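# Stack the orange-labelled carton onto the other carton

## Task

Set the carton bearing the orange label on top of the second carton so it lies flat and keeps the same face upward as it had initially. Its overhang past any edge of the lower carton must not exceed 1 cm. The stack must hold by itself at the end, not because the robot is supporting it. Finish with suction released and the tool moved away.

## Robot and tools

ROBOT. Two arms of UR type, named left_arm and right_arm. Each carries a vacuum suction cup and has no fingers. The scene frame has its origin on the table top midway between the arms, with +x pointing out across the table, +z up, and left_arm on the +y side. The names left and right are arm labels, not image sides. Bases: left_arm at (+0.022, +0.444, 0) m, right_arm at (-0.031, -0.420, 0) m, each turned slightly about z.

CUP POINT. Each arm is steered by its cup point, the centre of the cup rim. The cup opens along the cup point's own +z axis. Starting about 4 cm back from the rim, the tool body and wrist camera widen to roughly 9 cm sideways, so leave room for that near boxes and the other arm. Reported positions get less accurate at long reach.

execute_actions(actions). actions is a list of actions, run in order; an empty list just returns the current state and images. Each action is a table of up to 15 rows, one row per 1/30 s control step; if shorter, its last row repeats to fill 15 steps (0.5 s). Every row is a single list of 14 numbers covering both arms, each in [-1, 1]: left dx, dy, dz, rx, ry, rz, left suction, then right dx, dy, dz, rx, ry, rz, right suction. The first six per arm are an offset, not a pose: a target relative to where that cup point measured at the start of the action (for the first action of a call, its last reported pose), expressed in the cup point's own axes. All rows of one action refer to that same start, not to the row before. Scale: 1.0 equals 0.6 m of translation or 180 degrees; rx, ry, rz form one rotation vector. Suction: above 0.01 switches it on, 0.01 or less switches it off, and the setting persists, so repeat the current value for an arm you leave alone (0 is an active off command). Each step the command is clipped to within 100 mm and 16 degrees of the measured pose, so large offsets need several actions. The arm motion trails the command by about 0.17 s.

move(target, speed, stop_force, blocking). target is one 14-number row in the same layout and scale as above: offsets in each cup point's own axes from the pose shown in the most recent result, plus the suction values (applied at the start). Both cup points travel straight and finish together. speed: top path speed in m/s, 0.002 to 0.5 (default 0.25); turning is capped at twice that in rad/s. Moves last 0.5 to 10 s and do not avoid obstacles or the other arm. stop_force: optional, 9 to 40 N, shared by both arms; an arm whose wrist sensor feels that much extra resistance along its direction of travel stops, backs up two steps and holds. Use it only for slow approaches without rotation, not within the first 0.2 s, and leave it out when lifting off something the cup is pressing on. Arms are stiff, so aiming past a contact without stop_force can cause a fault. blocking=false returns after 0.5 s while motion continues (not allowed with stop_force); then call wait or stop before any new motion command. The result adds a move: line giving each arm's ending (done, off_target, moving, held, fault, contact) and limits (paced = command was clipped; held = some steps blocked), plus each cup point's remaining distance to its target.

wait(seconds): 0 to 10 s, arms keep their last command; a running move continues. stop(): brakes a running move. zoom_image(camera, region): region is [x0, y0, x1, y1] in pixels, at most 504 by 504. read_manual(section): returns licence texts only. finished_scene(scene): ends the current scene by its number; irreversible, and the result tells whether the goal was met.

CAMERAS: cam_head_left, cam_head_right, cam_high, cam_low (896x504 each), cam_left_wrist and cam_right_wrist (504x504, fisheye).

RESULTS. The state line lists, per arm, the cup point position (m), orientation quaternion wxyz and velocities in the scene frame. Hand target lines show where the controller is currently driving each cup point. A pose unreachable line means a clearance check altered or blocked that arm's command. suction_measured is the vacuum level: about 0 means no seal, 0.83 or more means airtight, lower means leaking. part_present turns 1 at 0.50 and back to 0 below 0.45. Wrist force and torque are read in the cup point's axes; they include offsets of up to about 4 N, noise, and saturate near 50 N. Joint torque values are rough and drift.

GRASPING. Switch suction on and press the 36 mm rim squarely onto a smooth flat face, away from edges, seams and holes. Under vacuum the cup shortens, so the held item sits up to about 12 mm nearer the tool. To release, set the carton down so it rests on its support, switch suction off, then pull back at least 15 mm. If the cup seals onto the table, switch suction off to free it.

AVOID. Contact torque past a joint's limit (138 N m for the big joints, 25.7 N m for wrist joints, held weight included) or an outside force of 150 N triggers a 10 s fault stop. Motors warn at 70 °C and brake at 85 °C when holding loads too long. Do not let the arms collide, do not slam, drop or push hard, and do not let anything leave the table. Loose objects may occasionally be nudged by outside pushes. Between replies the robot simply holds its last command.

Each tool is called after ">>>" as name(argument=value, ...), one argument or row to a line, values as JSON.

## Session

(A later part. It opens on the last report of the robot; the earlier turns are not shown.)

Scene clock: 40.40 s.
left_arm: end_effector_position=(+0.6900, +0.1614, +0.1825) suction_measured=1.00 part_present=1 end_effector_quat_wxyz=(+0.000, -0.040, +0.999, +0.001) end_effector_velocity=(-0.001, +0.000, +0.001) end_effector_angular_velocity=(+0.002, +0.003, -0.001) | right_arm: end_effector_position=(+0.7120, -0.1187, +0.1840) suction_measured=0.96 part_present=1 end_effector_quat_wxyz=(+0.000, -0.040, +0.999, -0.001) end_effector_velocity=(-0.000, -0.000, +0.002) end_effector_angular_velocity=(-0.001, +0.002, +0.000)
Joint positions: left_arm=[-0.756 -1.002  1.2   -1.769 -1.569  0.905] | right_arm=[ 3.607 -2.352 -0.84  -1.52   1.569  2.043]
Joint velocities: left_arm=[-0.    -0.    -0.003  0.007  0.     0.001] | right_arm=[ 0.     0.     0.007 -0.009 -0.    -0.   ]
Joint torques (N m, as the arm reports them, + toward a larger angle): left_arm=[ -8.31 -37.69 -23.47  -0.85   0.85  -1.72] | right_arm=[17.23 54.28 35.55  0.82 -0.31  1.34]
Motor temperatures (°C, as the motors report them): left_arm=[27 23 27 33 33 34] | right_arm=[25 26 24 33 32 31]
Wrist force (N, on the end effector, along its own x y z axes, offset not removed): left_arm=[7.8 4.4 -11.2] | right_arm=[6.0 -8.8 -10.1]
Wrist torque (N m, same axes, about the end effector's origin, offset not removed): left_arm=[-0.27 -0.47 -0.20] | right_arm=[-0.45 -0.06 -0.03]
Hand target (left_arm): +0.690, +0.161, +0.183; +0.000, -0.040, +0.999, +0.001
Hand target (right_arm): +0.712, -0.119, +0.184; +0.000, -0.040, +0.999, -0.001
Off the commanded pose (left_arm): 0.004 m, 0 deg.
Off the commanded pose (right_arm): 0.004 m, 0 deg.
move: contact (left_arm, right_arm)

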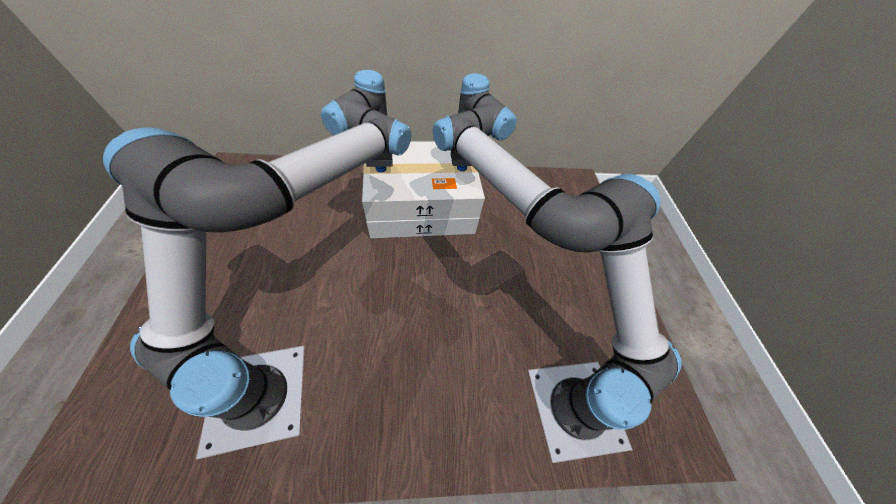

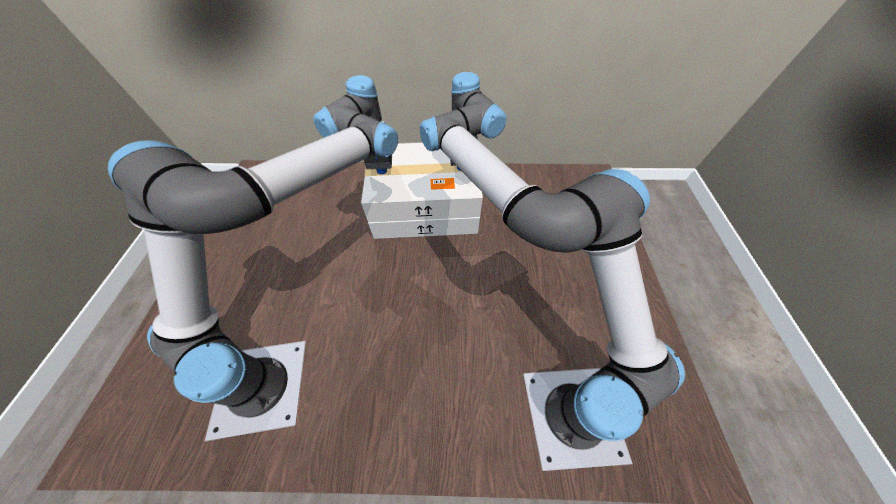

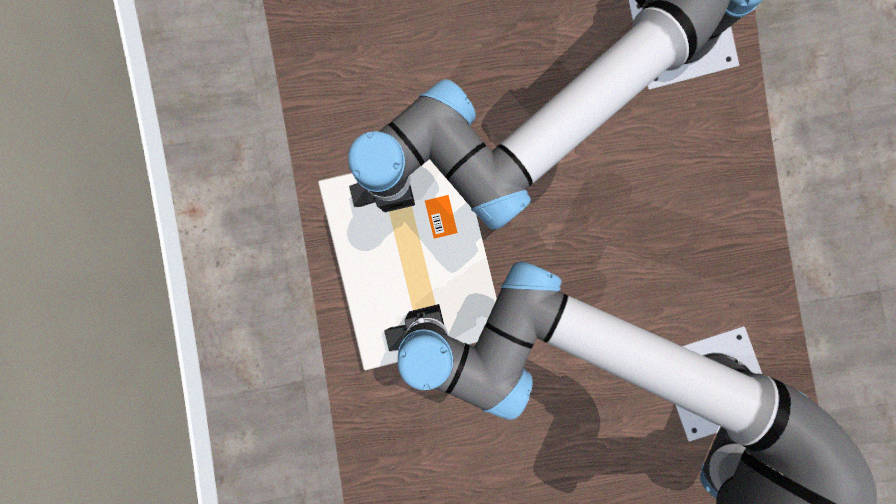

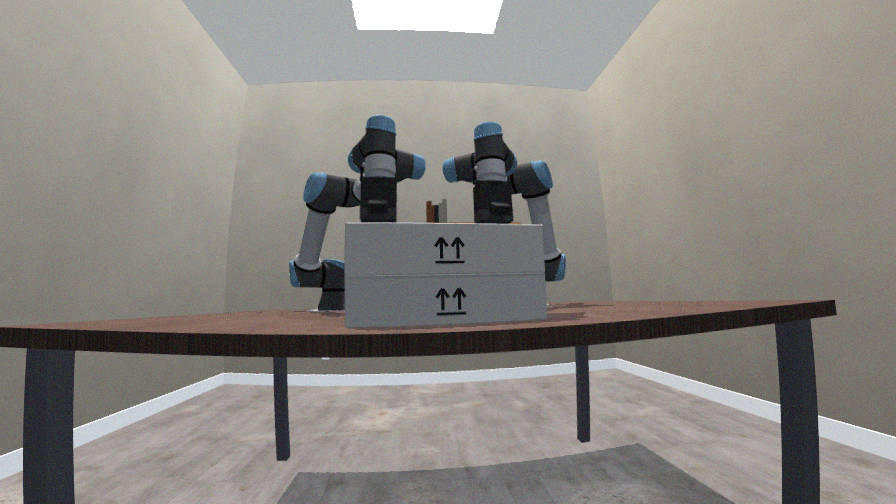

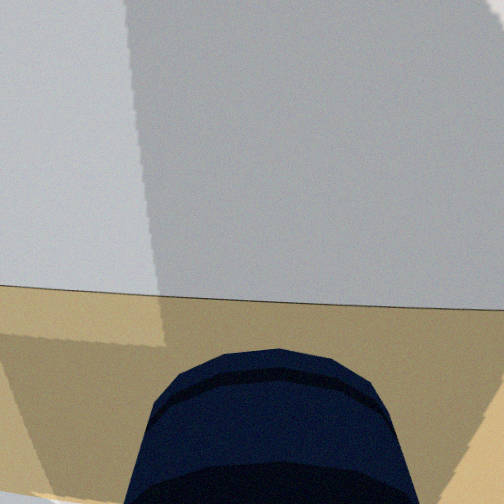

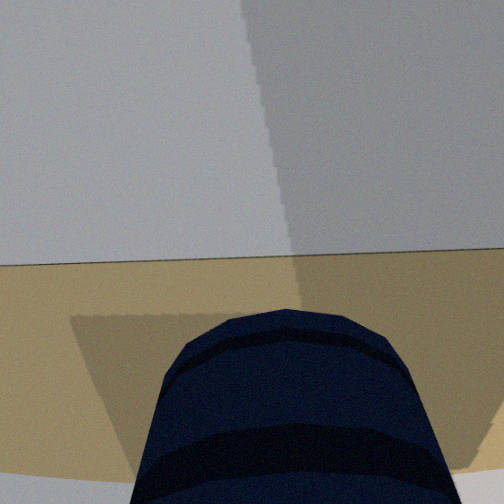

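>>> execute_actions(
  actions=[
    [[0,0,-0.001,0,0,0,0,0,0,-0.001,0,0,0,0]],
  ],
)

>>> move(
  target=[0,0,-0.045,0,0,0,0,0,0,-0.045,0,0,0,0],
  speed=0.08,
)

>>> move(
  target=[0.3,0.3,-0.15,0,0,0,0,0.3,-0.3,-0.15,0,0,0,0],
  speed=0.3,
)

Scene clock: 45.30 s.
left_arm: end_effector_position=(+0.6900, +0.1614, +0.1833) suction_measured=0.00 part_present=0 end_effector_quat_wxyz=(+0.000, -0.040, +0.999, +0.001) end_effector_velocity=(-0.000, +0.001, -0.001) end_effector_angular_velocity=(+0.001, +0.002, +0.001) | right_arm: end_effector_position=(+0.7120, -0.1187, +0.1847) suction_measured=0.00 part_present=0 end_effector_quat_wxyz=(+0.001, -0.040, +0.999, -0.001) end_effector_velocity=(-0.000, +0.001, +0.000) end_effector_angular_velocity=(+0.000, -0.000, +0.002)
Joint positions: left_arm=[-0.756 -1.002  1.199 -1.768 -1.569  0.905] | right_arm=[ 3.607 -2.351 -0.839 -1.522  1.569  2.043]
Joint velocities: left_arm=[ 0.001 -0.     0.002  0.    -0.     0.   ] | right_arm=[ 0.001  0.     0.    -0.     0.    -0.   ]
Joint torques (N m, as the arm reports them, + toward a larger angle): left_arm=[ -0.26 -37.36 -16.3    1.83   1.07  -0.94] | right_arm=[ 5.96 35.58 26.63 -1.36 -0.29  1.06]
Motor temperatures (°C, as the motors report them): left_arm=[27 23 27 33 33 34] | right_arm=[25 26 24 33 32 31]
Wrist force (N, on the end effector, along its own x y z axes, offset not removed): left_arm=[0.1 -6.5 -13.3] | right_arm=[-1.4 -0.3 -12.1]
Wrist torque (N m, same axes, about the end effector's origin, offset not removed): left_arm=[-0.92 -0.11 -0.07] | right_arm=[-0.16 0.14 -0.25]
Hand target (left_arm): +0.690, +0.161, +0.183; +0.000, -0.040, +0.999, +0.001
Hand target (right_arm): +0.712, -0.119, +0.185; +0.000, -0.040, +0.999, -0.001
Off the commanded pose (left_arm): 0.000 m, 0 deg.
Off the commanded pose (right_arm): 0.000 m, 0 deg.

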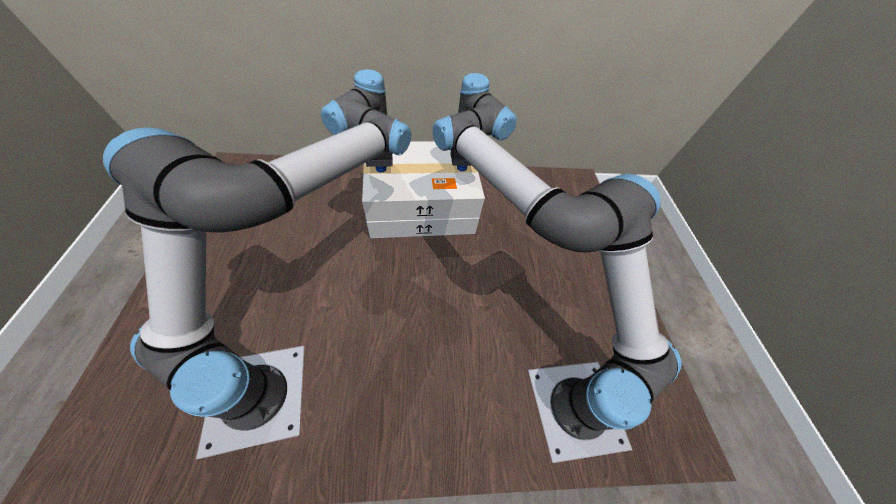

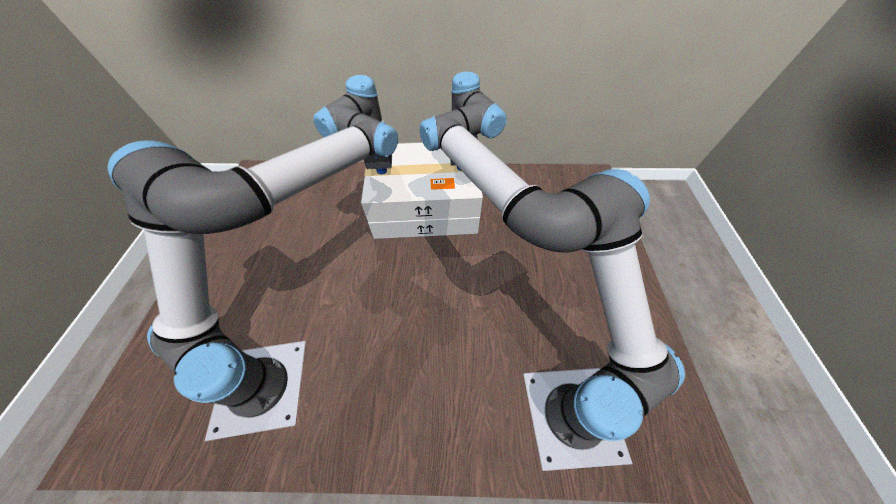

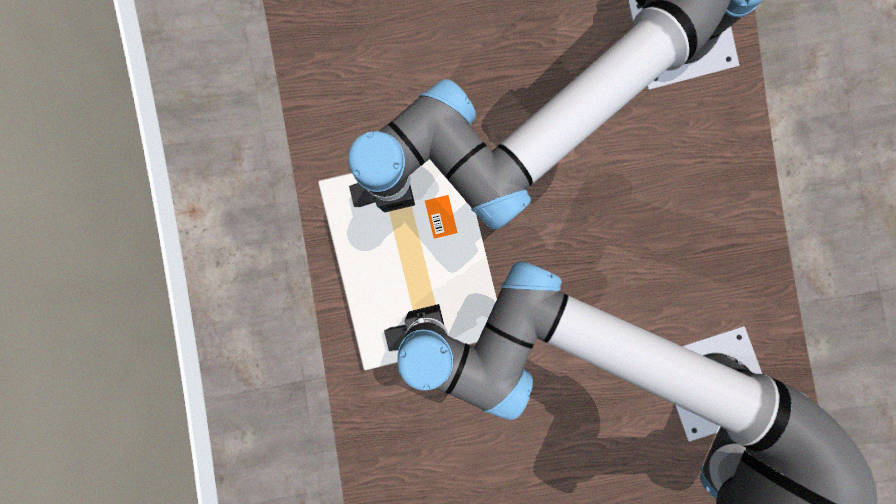

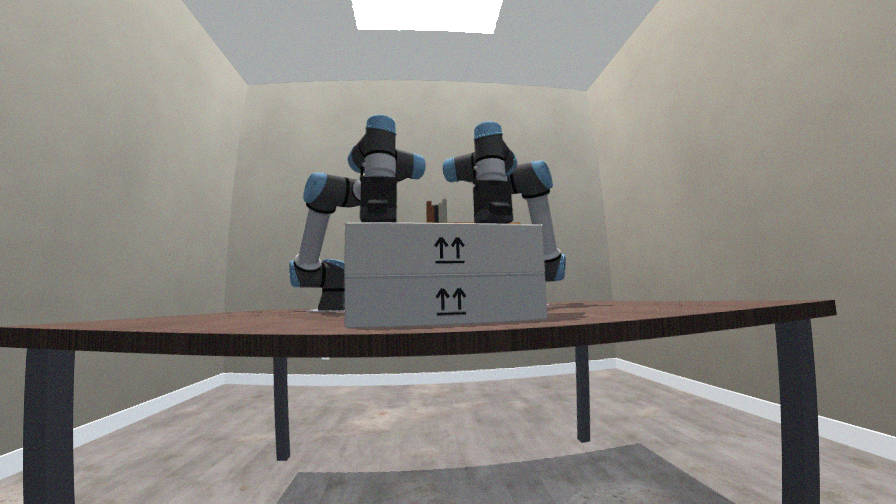

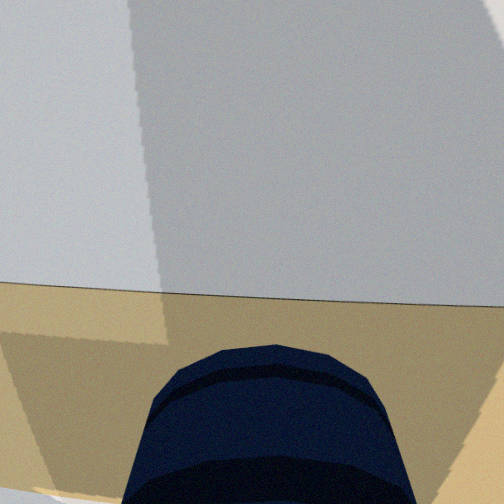

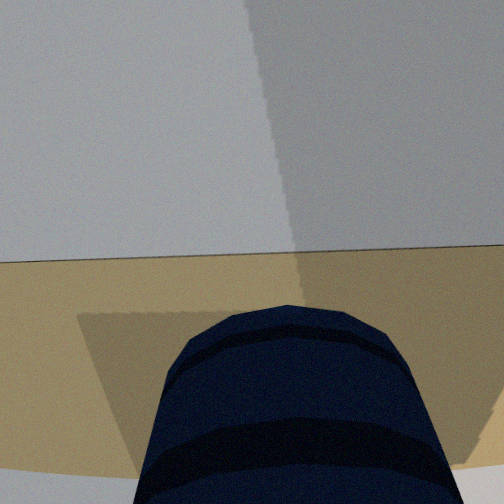

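Scene clock: 46.20 s.
left_arm: end_effector_position=(+0.6900, +0.1614, +0.2100) suction_measured=0.00 part_present=0 end_effector_quat_wxyz=(+0.000, -0.040, +0.999, +0.001) end_effector_velocity=(+0.001, +0.001, +0.003) end_effector_angular_velocity=(-0.000, -0.001, +0.001) | right_arm: end_effector_position=(+0.7120, -0.1187, +0.2115) suction_measured=0.00 part_present=0 end_effector_quat_wxyz=(+0.001, -0.040, +0.999, -0.001) end_effector_velocity=(+0.000, +0.001, +0.002) end_effector_angular_velocity=(-0.000, +0.000, +0.000)
Joint positions: left_arm=[-0.756 -1.013  1.148 -1.705 -1.569  0.905] | right_arm=[ 3.607 -2.35  -0.773 -1.588  1.569  2.043]
Joint velocities: left_arm=[ 0.001 -0.001 -0.006  0.005  0.    -0.   ] | right_arm=[ 0.001 -0.001  0.009 -0.007 -0.     0.   ]
Joint torques (N m, as the arm reports them, + toward a larger angle): left_arm=[ -1.81 -63.06 -28.22  -0.36   0.95  -1.45] | right_arm=[11.   46.94 38.13 -0.1   0.54  1.45]
Motor temperatures (°C, as the motors report them): left_arm=[27 23 27 33 33 34] | right_arm=[25 26 24 33 32 31]
Wrist force (N, on the end effector, along its own x y z axes, offset not removed): left_arm=[0.6 -1.8 3.5] | right_arm=[-2.6 -2.3 -1.6]
Wrist torque (N m, same axes, about the end effector's origin, offset not removed): left_arm=[-0.29 -0.09 -0.08] | right_arm=[-0.33 0.44 -0.35]
Hand target (left_arm): +0.690, +0.161, +0.210; +0.000, -0.040, +0.999, +0.001
Hand target (right_arm): +0.712, -0.119, +0.212; +0.001, -0.040, +0.999, -0.001
Off the commanded pose (left_arm): 0.000 m, 0 deg.
Off the commanded pose (right_arm): 0.000 m, 0 deg.
move: done

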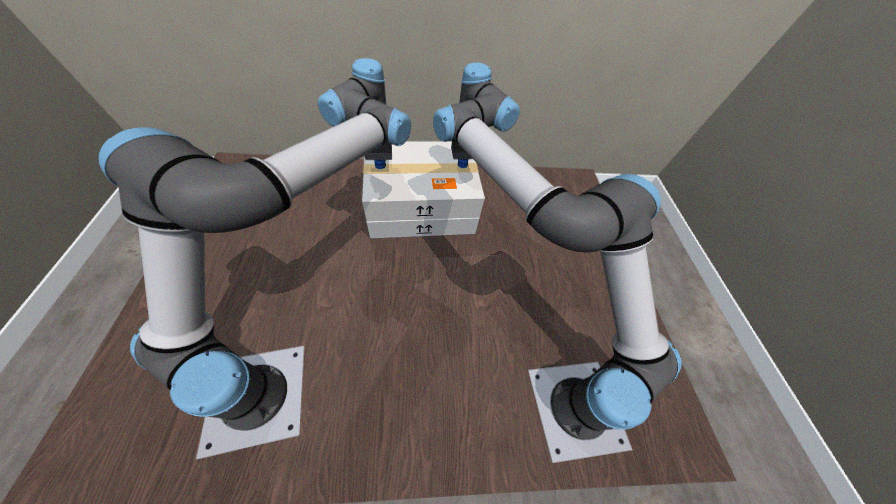

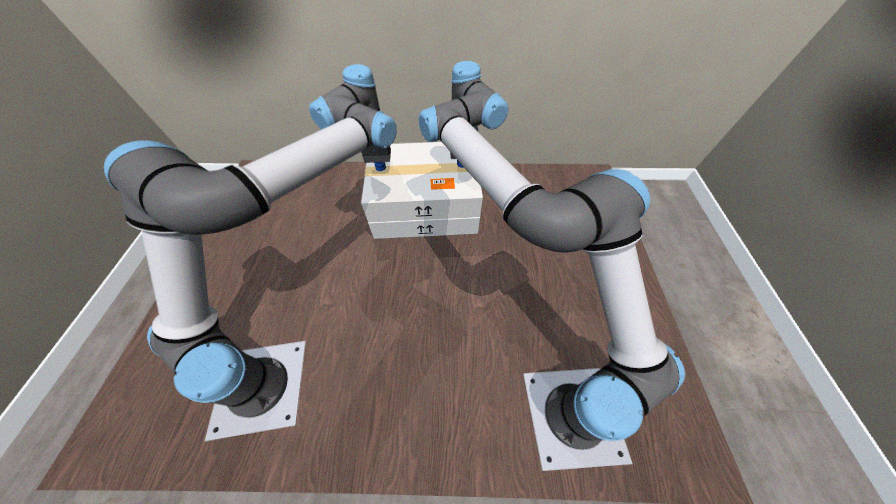

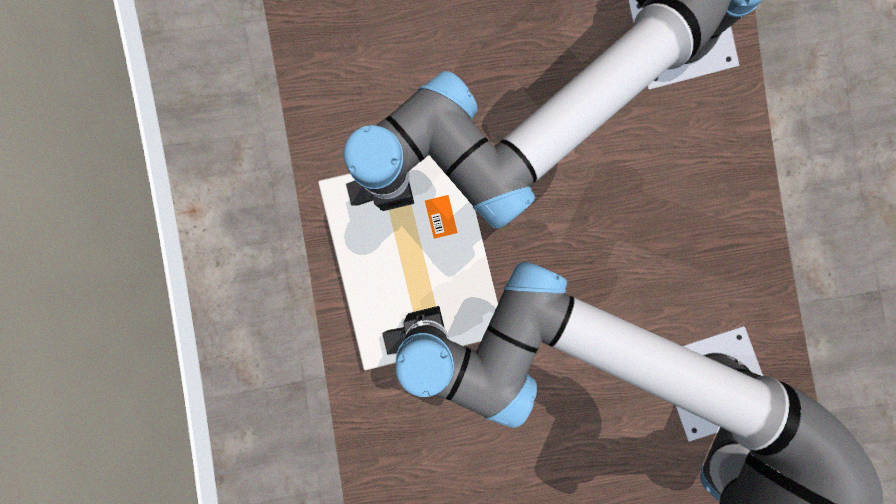

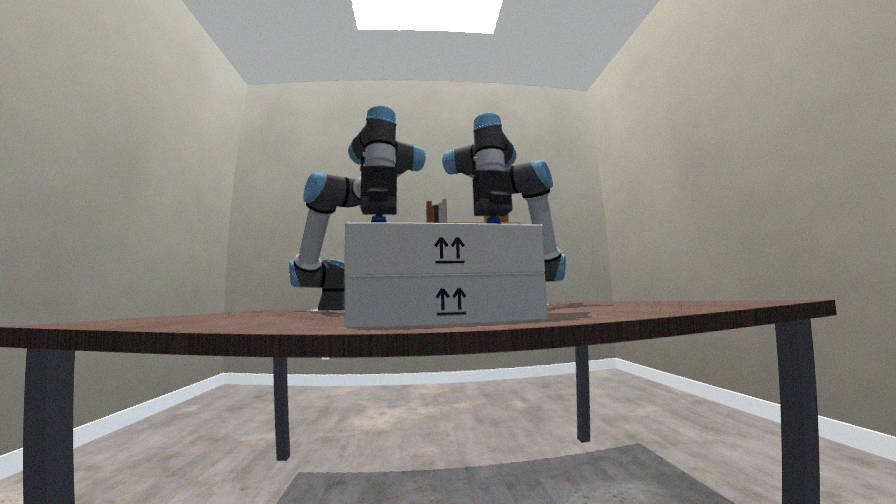

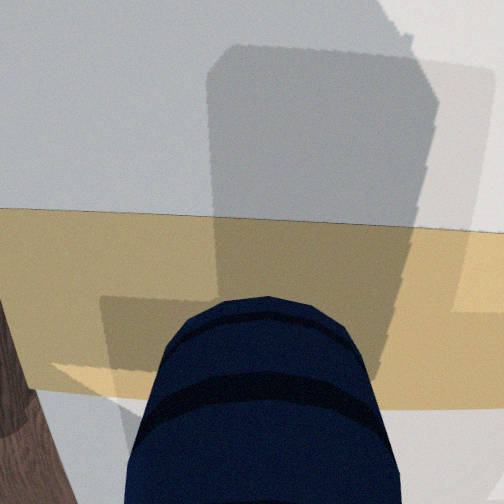

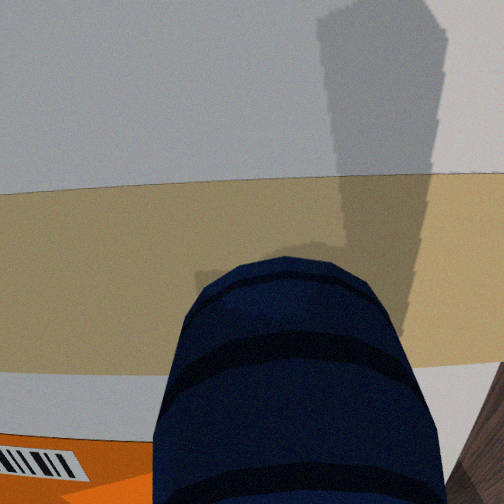

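Scene clock: 47.83 s.
left_arm: end_effector_position=(+0.4964, +0.3262, +0.2999) suction_measured=0.00 part_present=0 end_effector_quat_wxyz=(+0.000, -0.040, +0.999, +0.001) end_effector_velocity=(-0.002, +0.001, +0.001) end_effector_angular_velocity=(+0.000, -0.000, -0.000) | right_arm: end_effector_position=(+0.5469, -0.3123, +0.3012) suction_measured=0.00 part_present=0 end_effector_quat_wxyz=(+0.000, -0.040, +0.999, -0.001) end_effector_velocity=(-0.001, -0.002, +0.001) end_effector_angular_velocity=(+0.000, -0.000, -0.000)
Joint positions: left_arm=[-0.691 -1.619  1.687 -1.638 -1.569  0.97 ] | right_arm=[ 3.468 -1.762 -1.425 -1.524  1.569  1.904]
Joint velocities: left_arm=[-0.    -0.006  0.003  0.002  0.    -0.   ] | right_arm=[-0.002  0.004 -0.004 -0.    -0.    -0.001]
Joint torques (N m, as the arm reports them, + toward a larger angle): left_arm=[  7.14 -37.3  -14.56  -0.34   1.84   2.28] | right_arm=[-14.44  45.51  11.88   0.03  -1.    -1.26]
Motor temperatures (°C, as the motors report them): left_arm=[27 23 27 33 33 34] | right_arm=[25 26 24 33 32 31]
Wrist force (N, on the end effector, along its own x y z axes, offset not removed): left_arm=[0.8 -3.7 2.8] | right_arm=[-1.0 -0.5 -3.1]
Wrist torque (N m, same axes, about the end effector's origin, offset not removed): left_arm=[-0.57 -0.12 -0.10] | right_arm=[-0.08 -0.04 -0.21]
Hand target (left_arm): +0.496, +0.326, +0.300; +0.000, -0.040, +0.999, +0.001
Hand target (right_arm): +0.547, -0.312, +0.301; +0.001, -0.040, +0.999, -0.001
Off the commanded pose (left_arm): 0.000 m, 0 deg.
Off the commanded pose (right_arm): 0.000 m, 0 deg.
move: done

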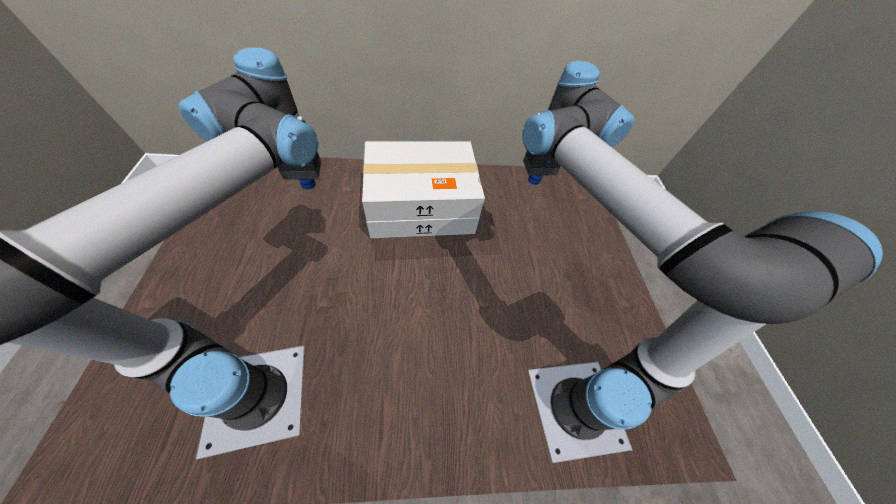

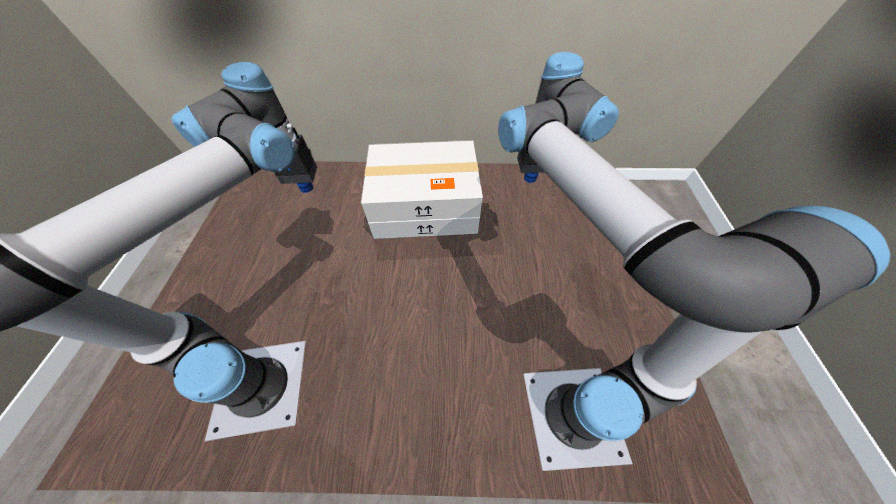

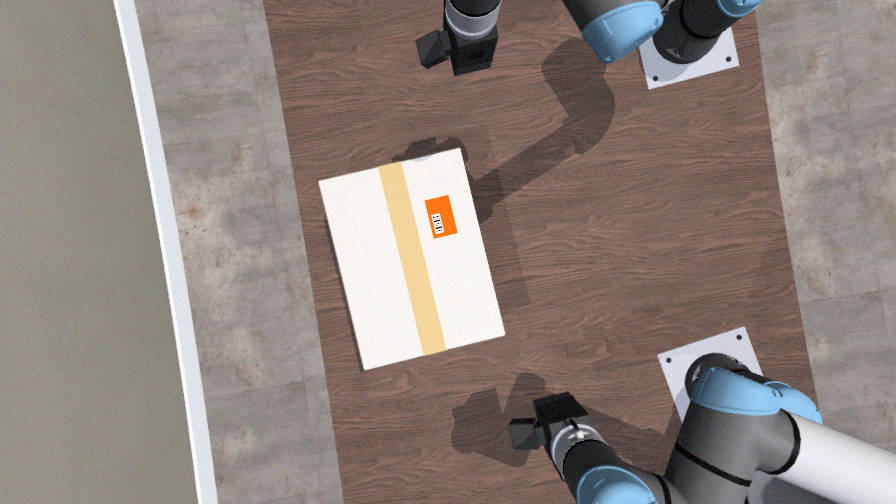

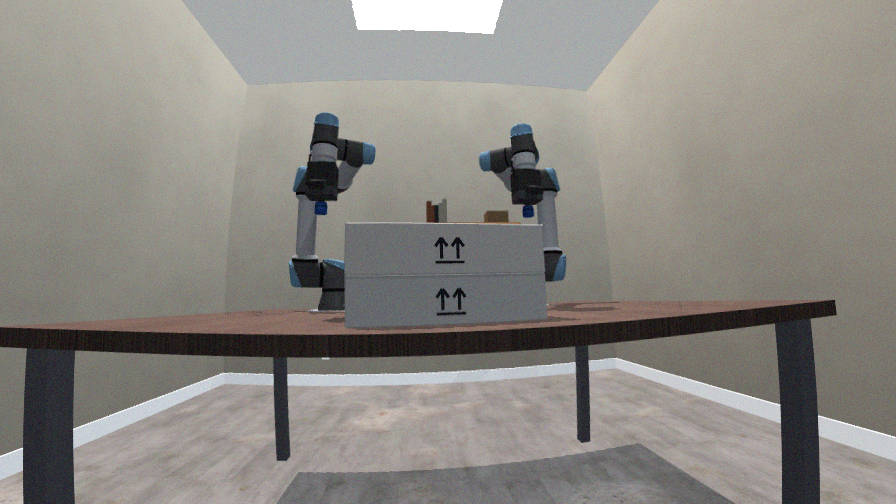

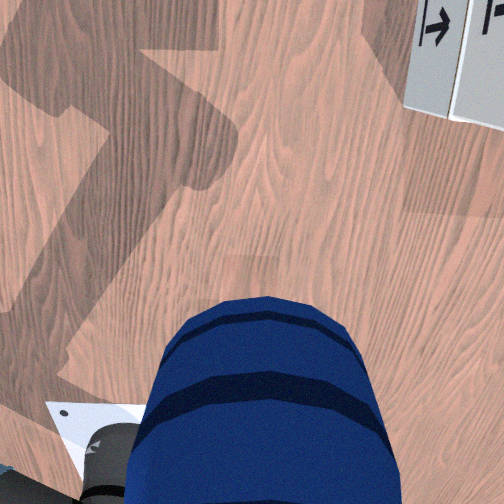

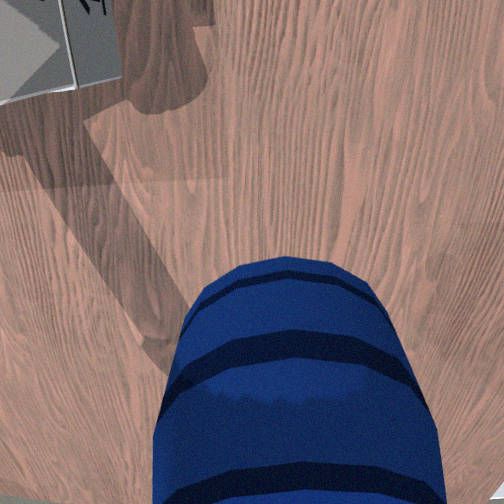

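>>> finished_scene(
  scene=2,
)

The scene is finished: the task was done.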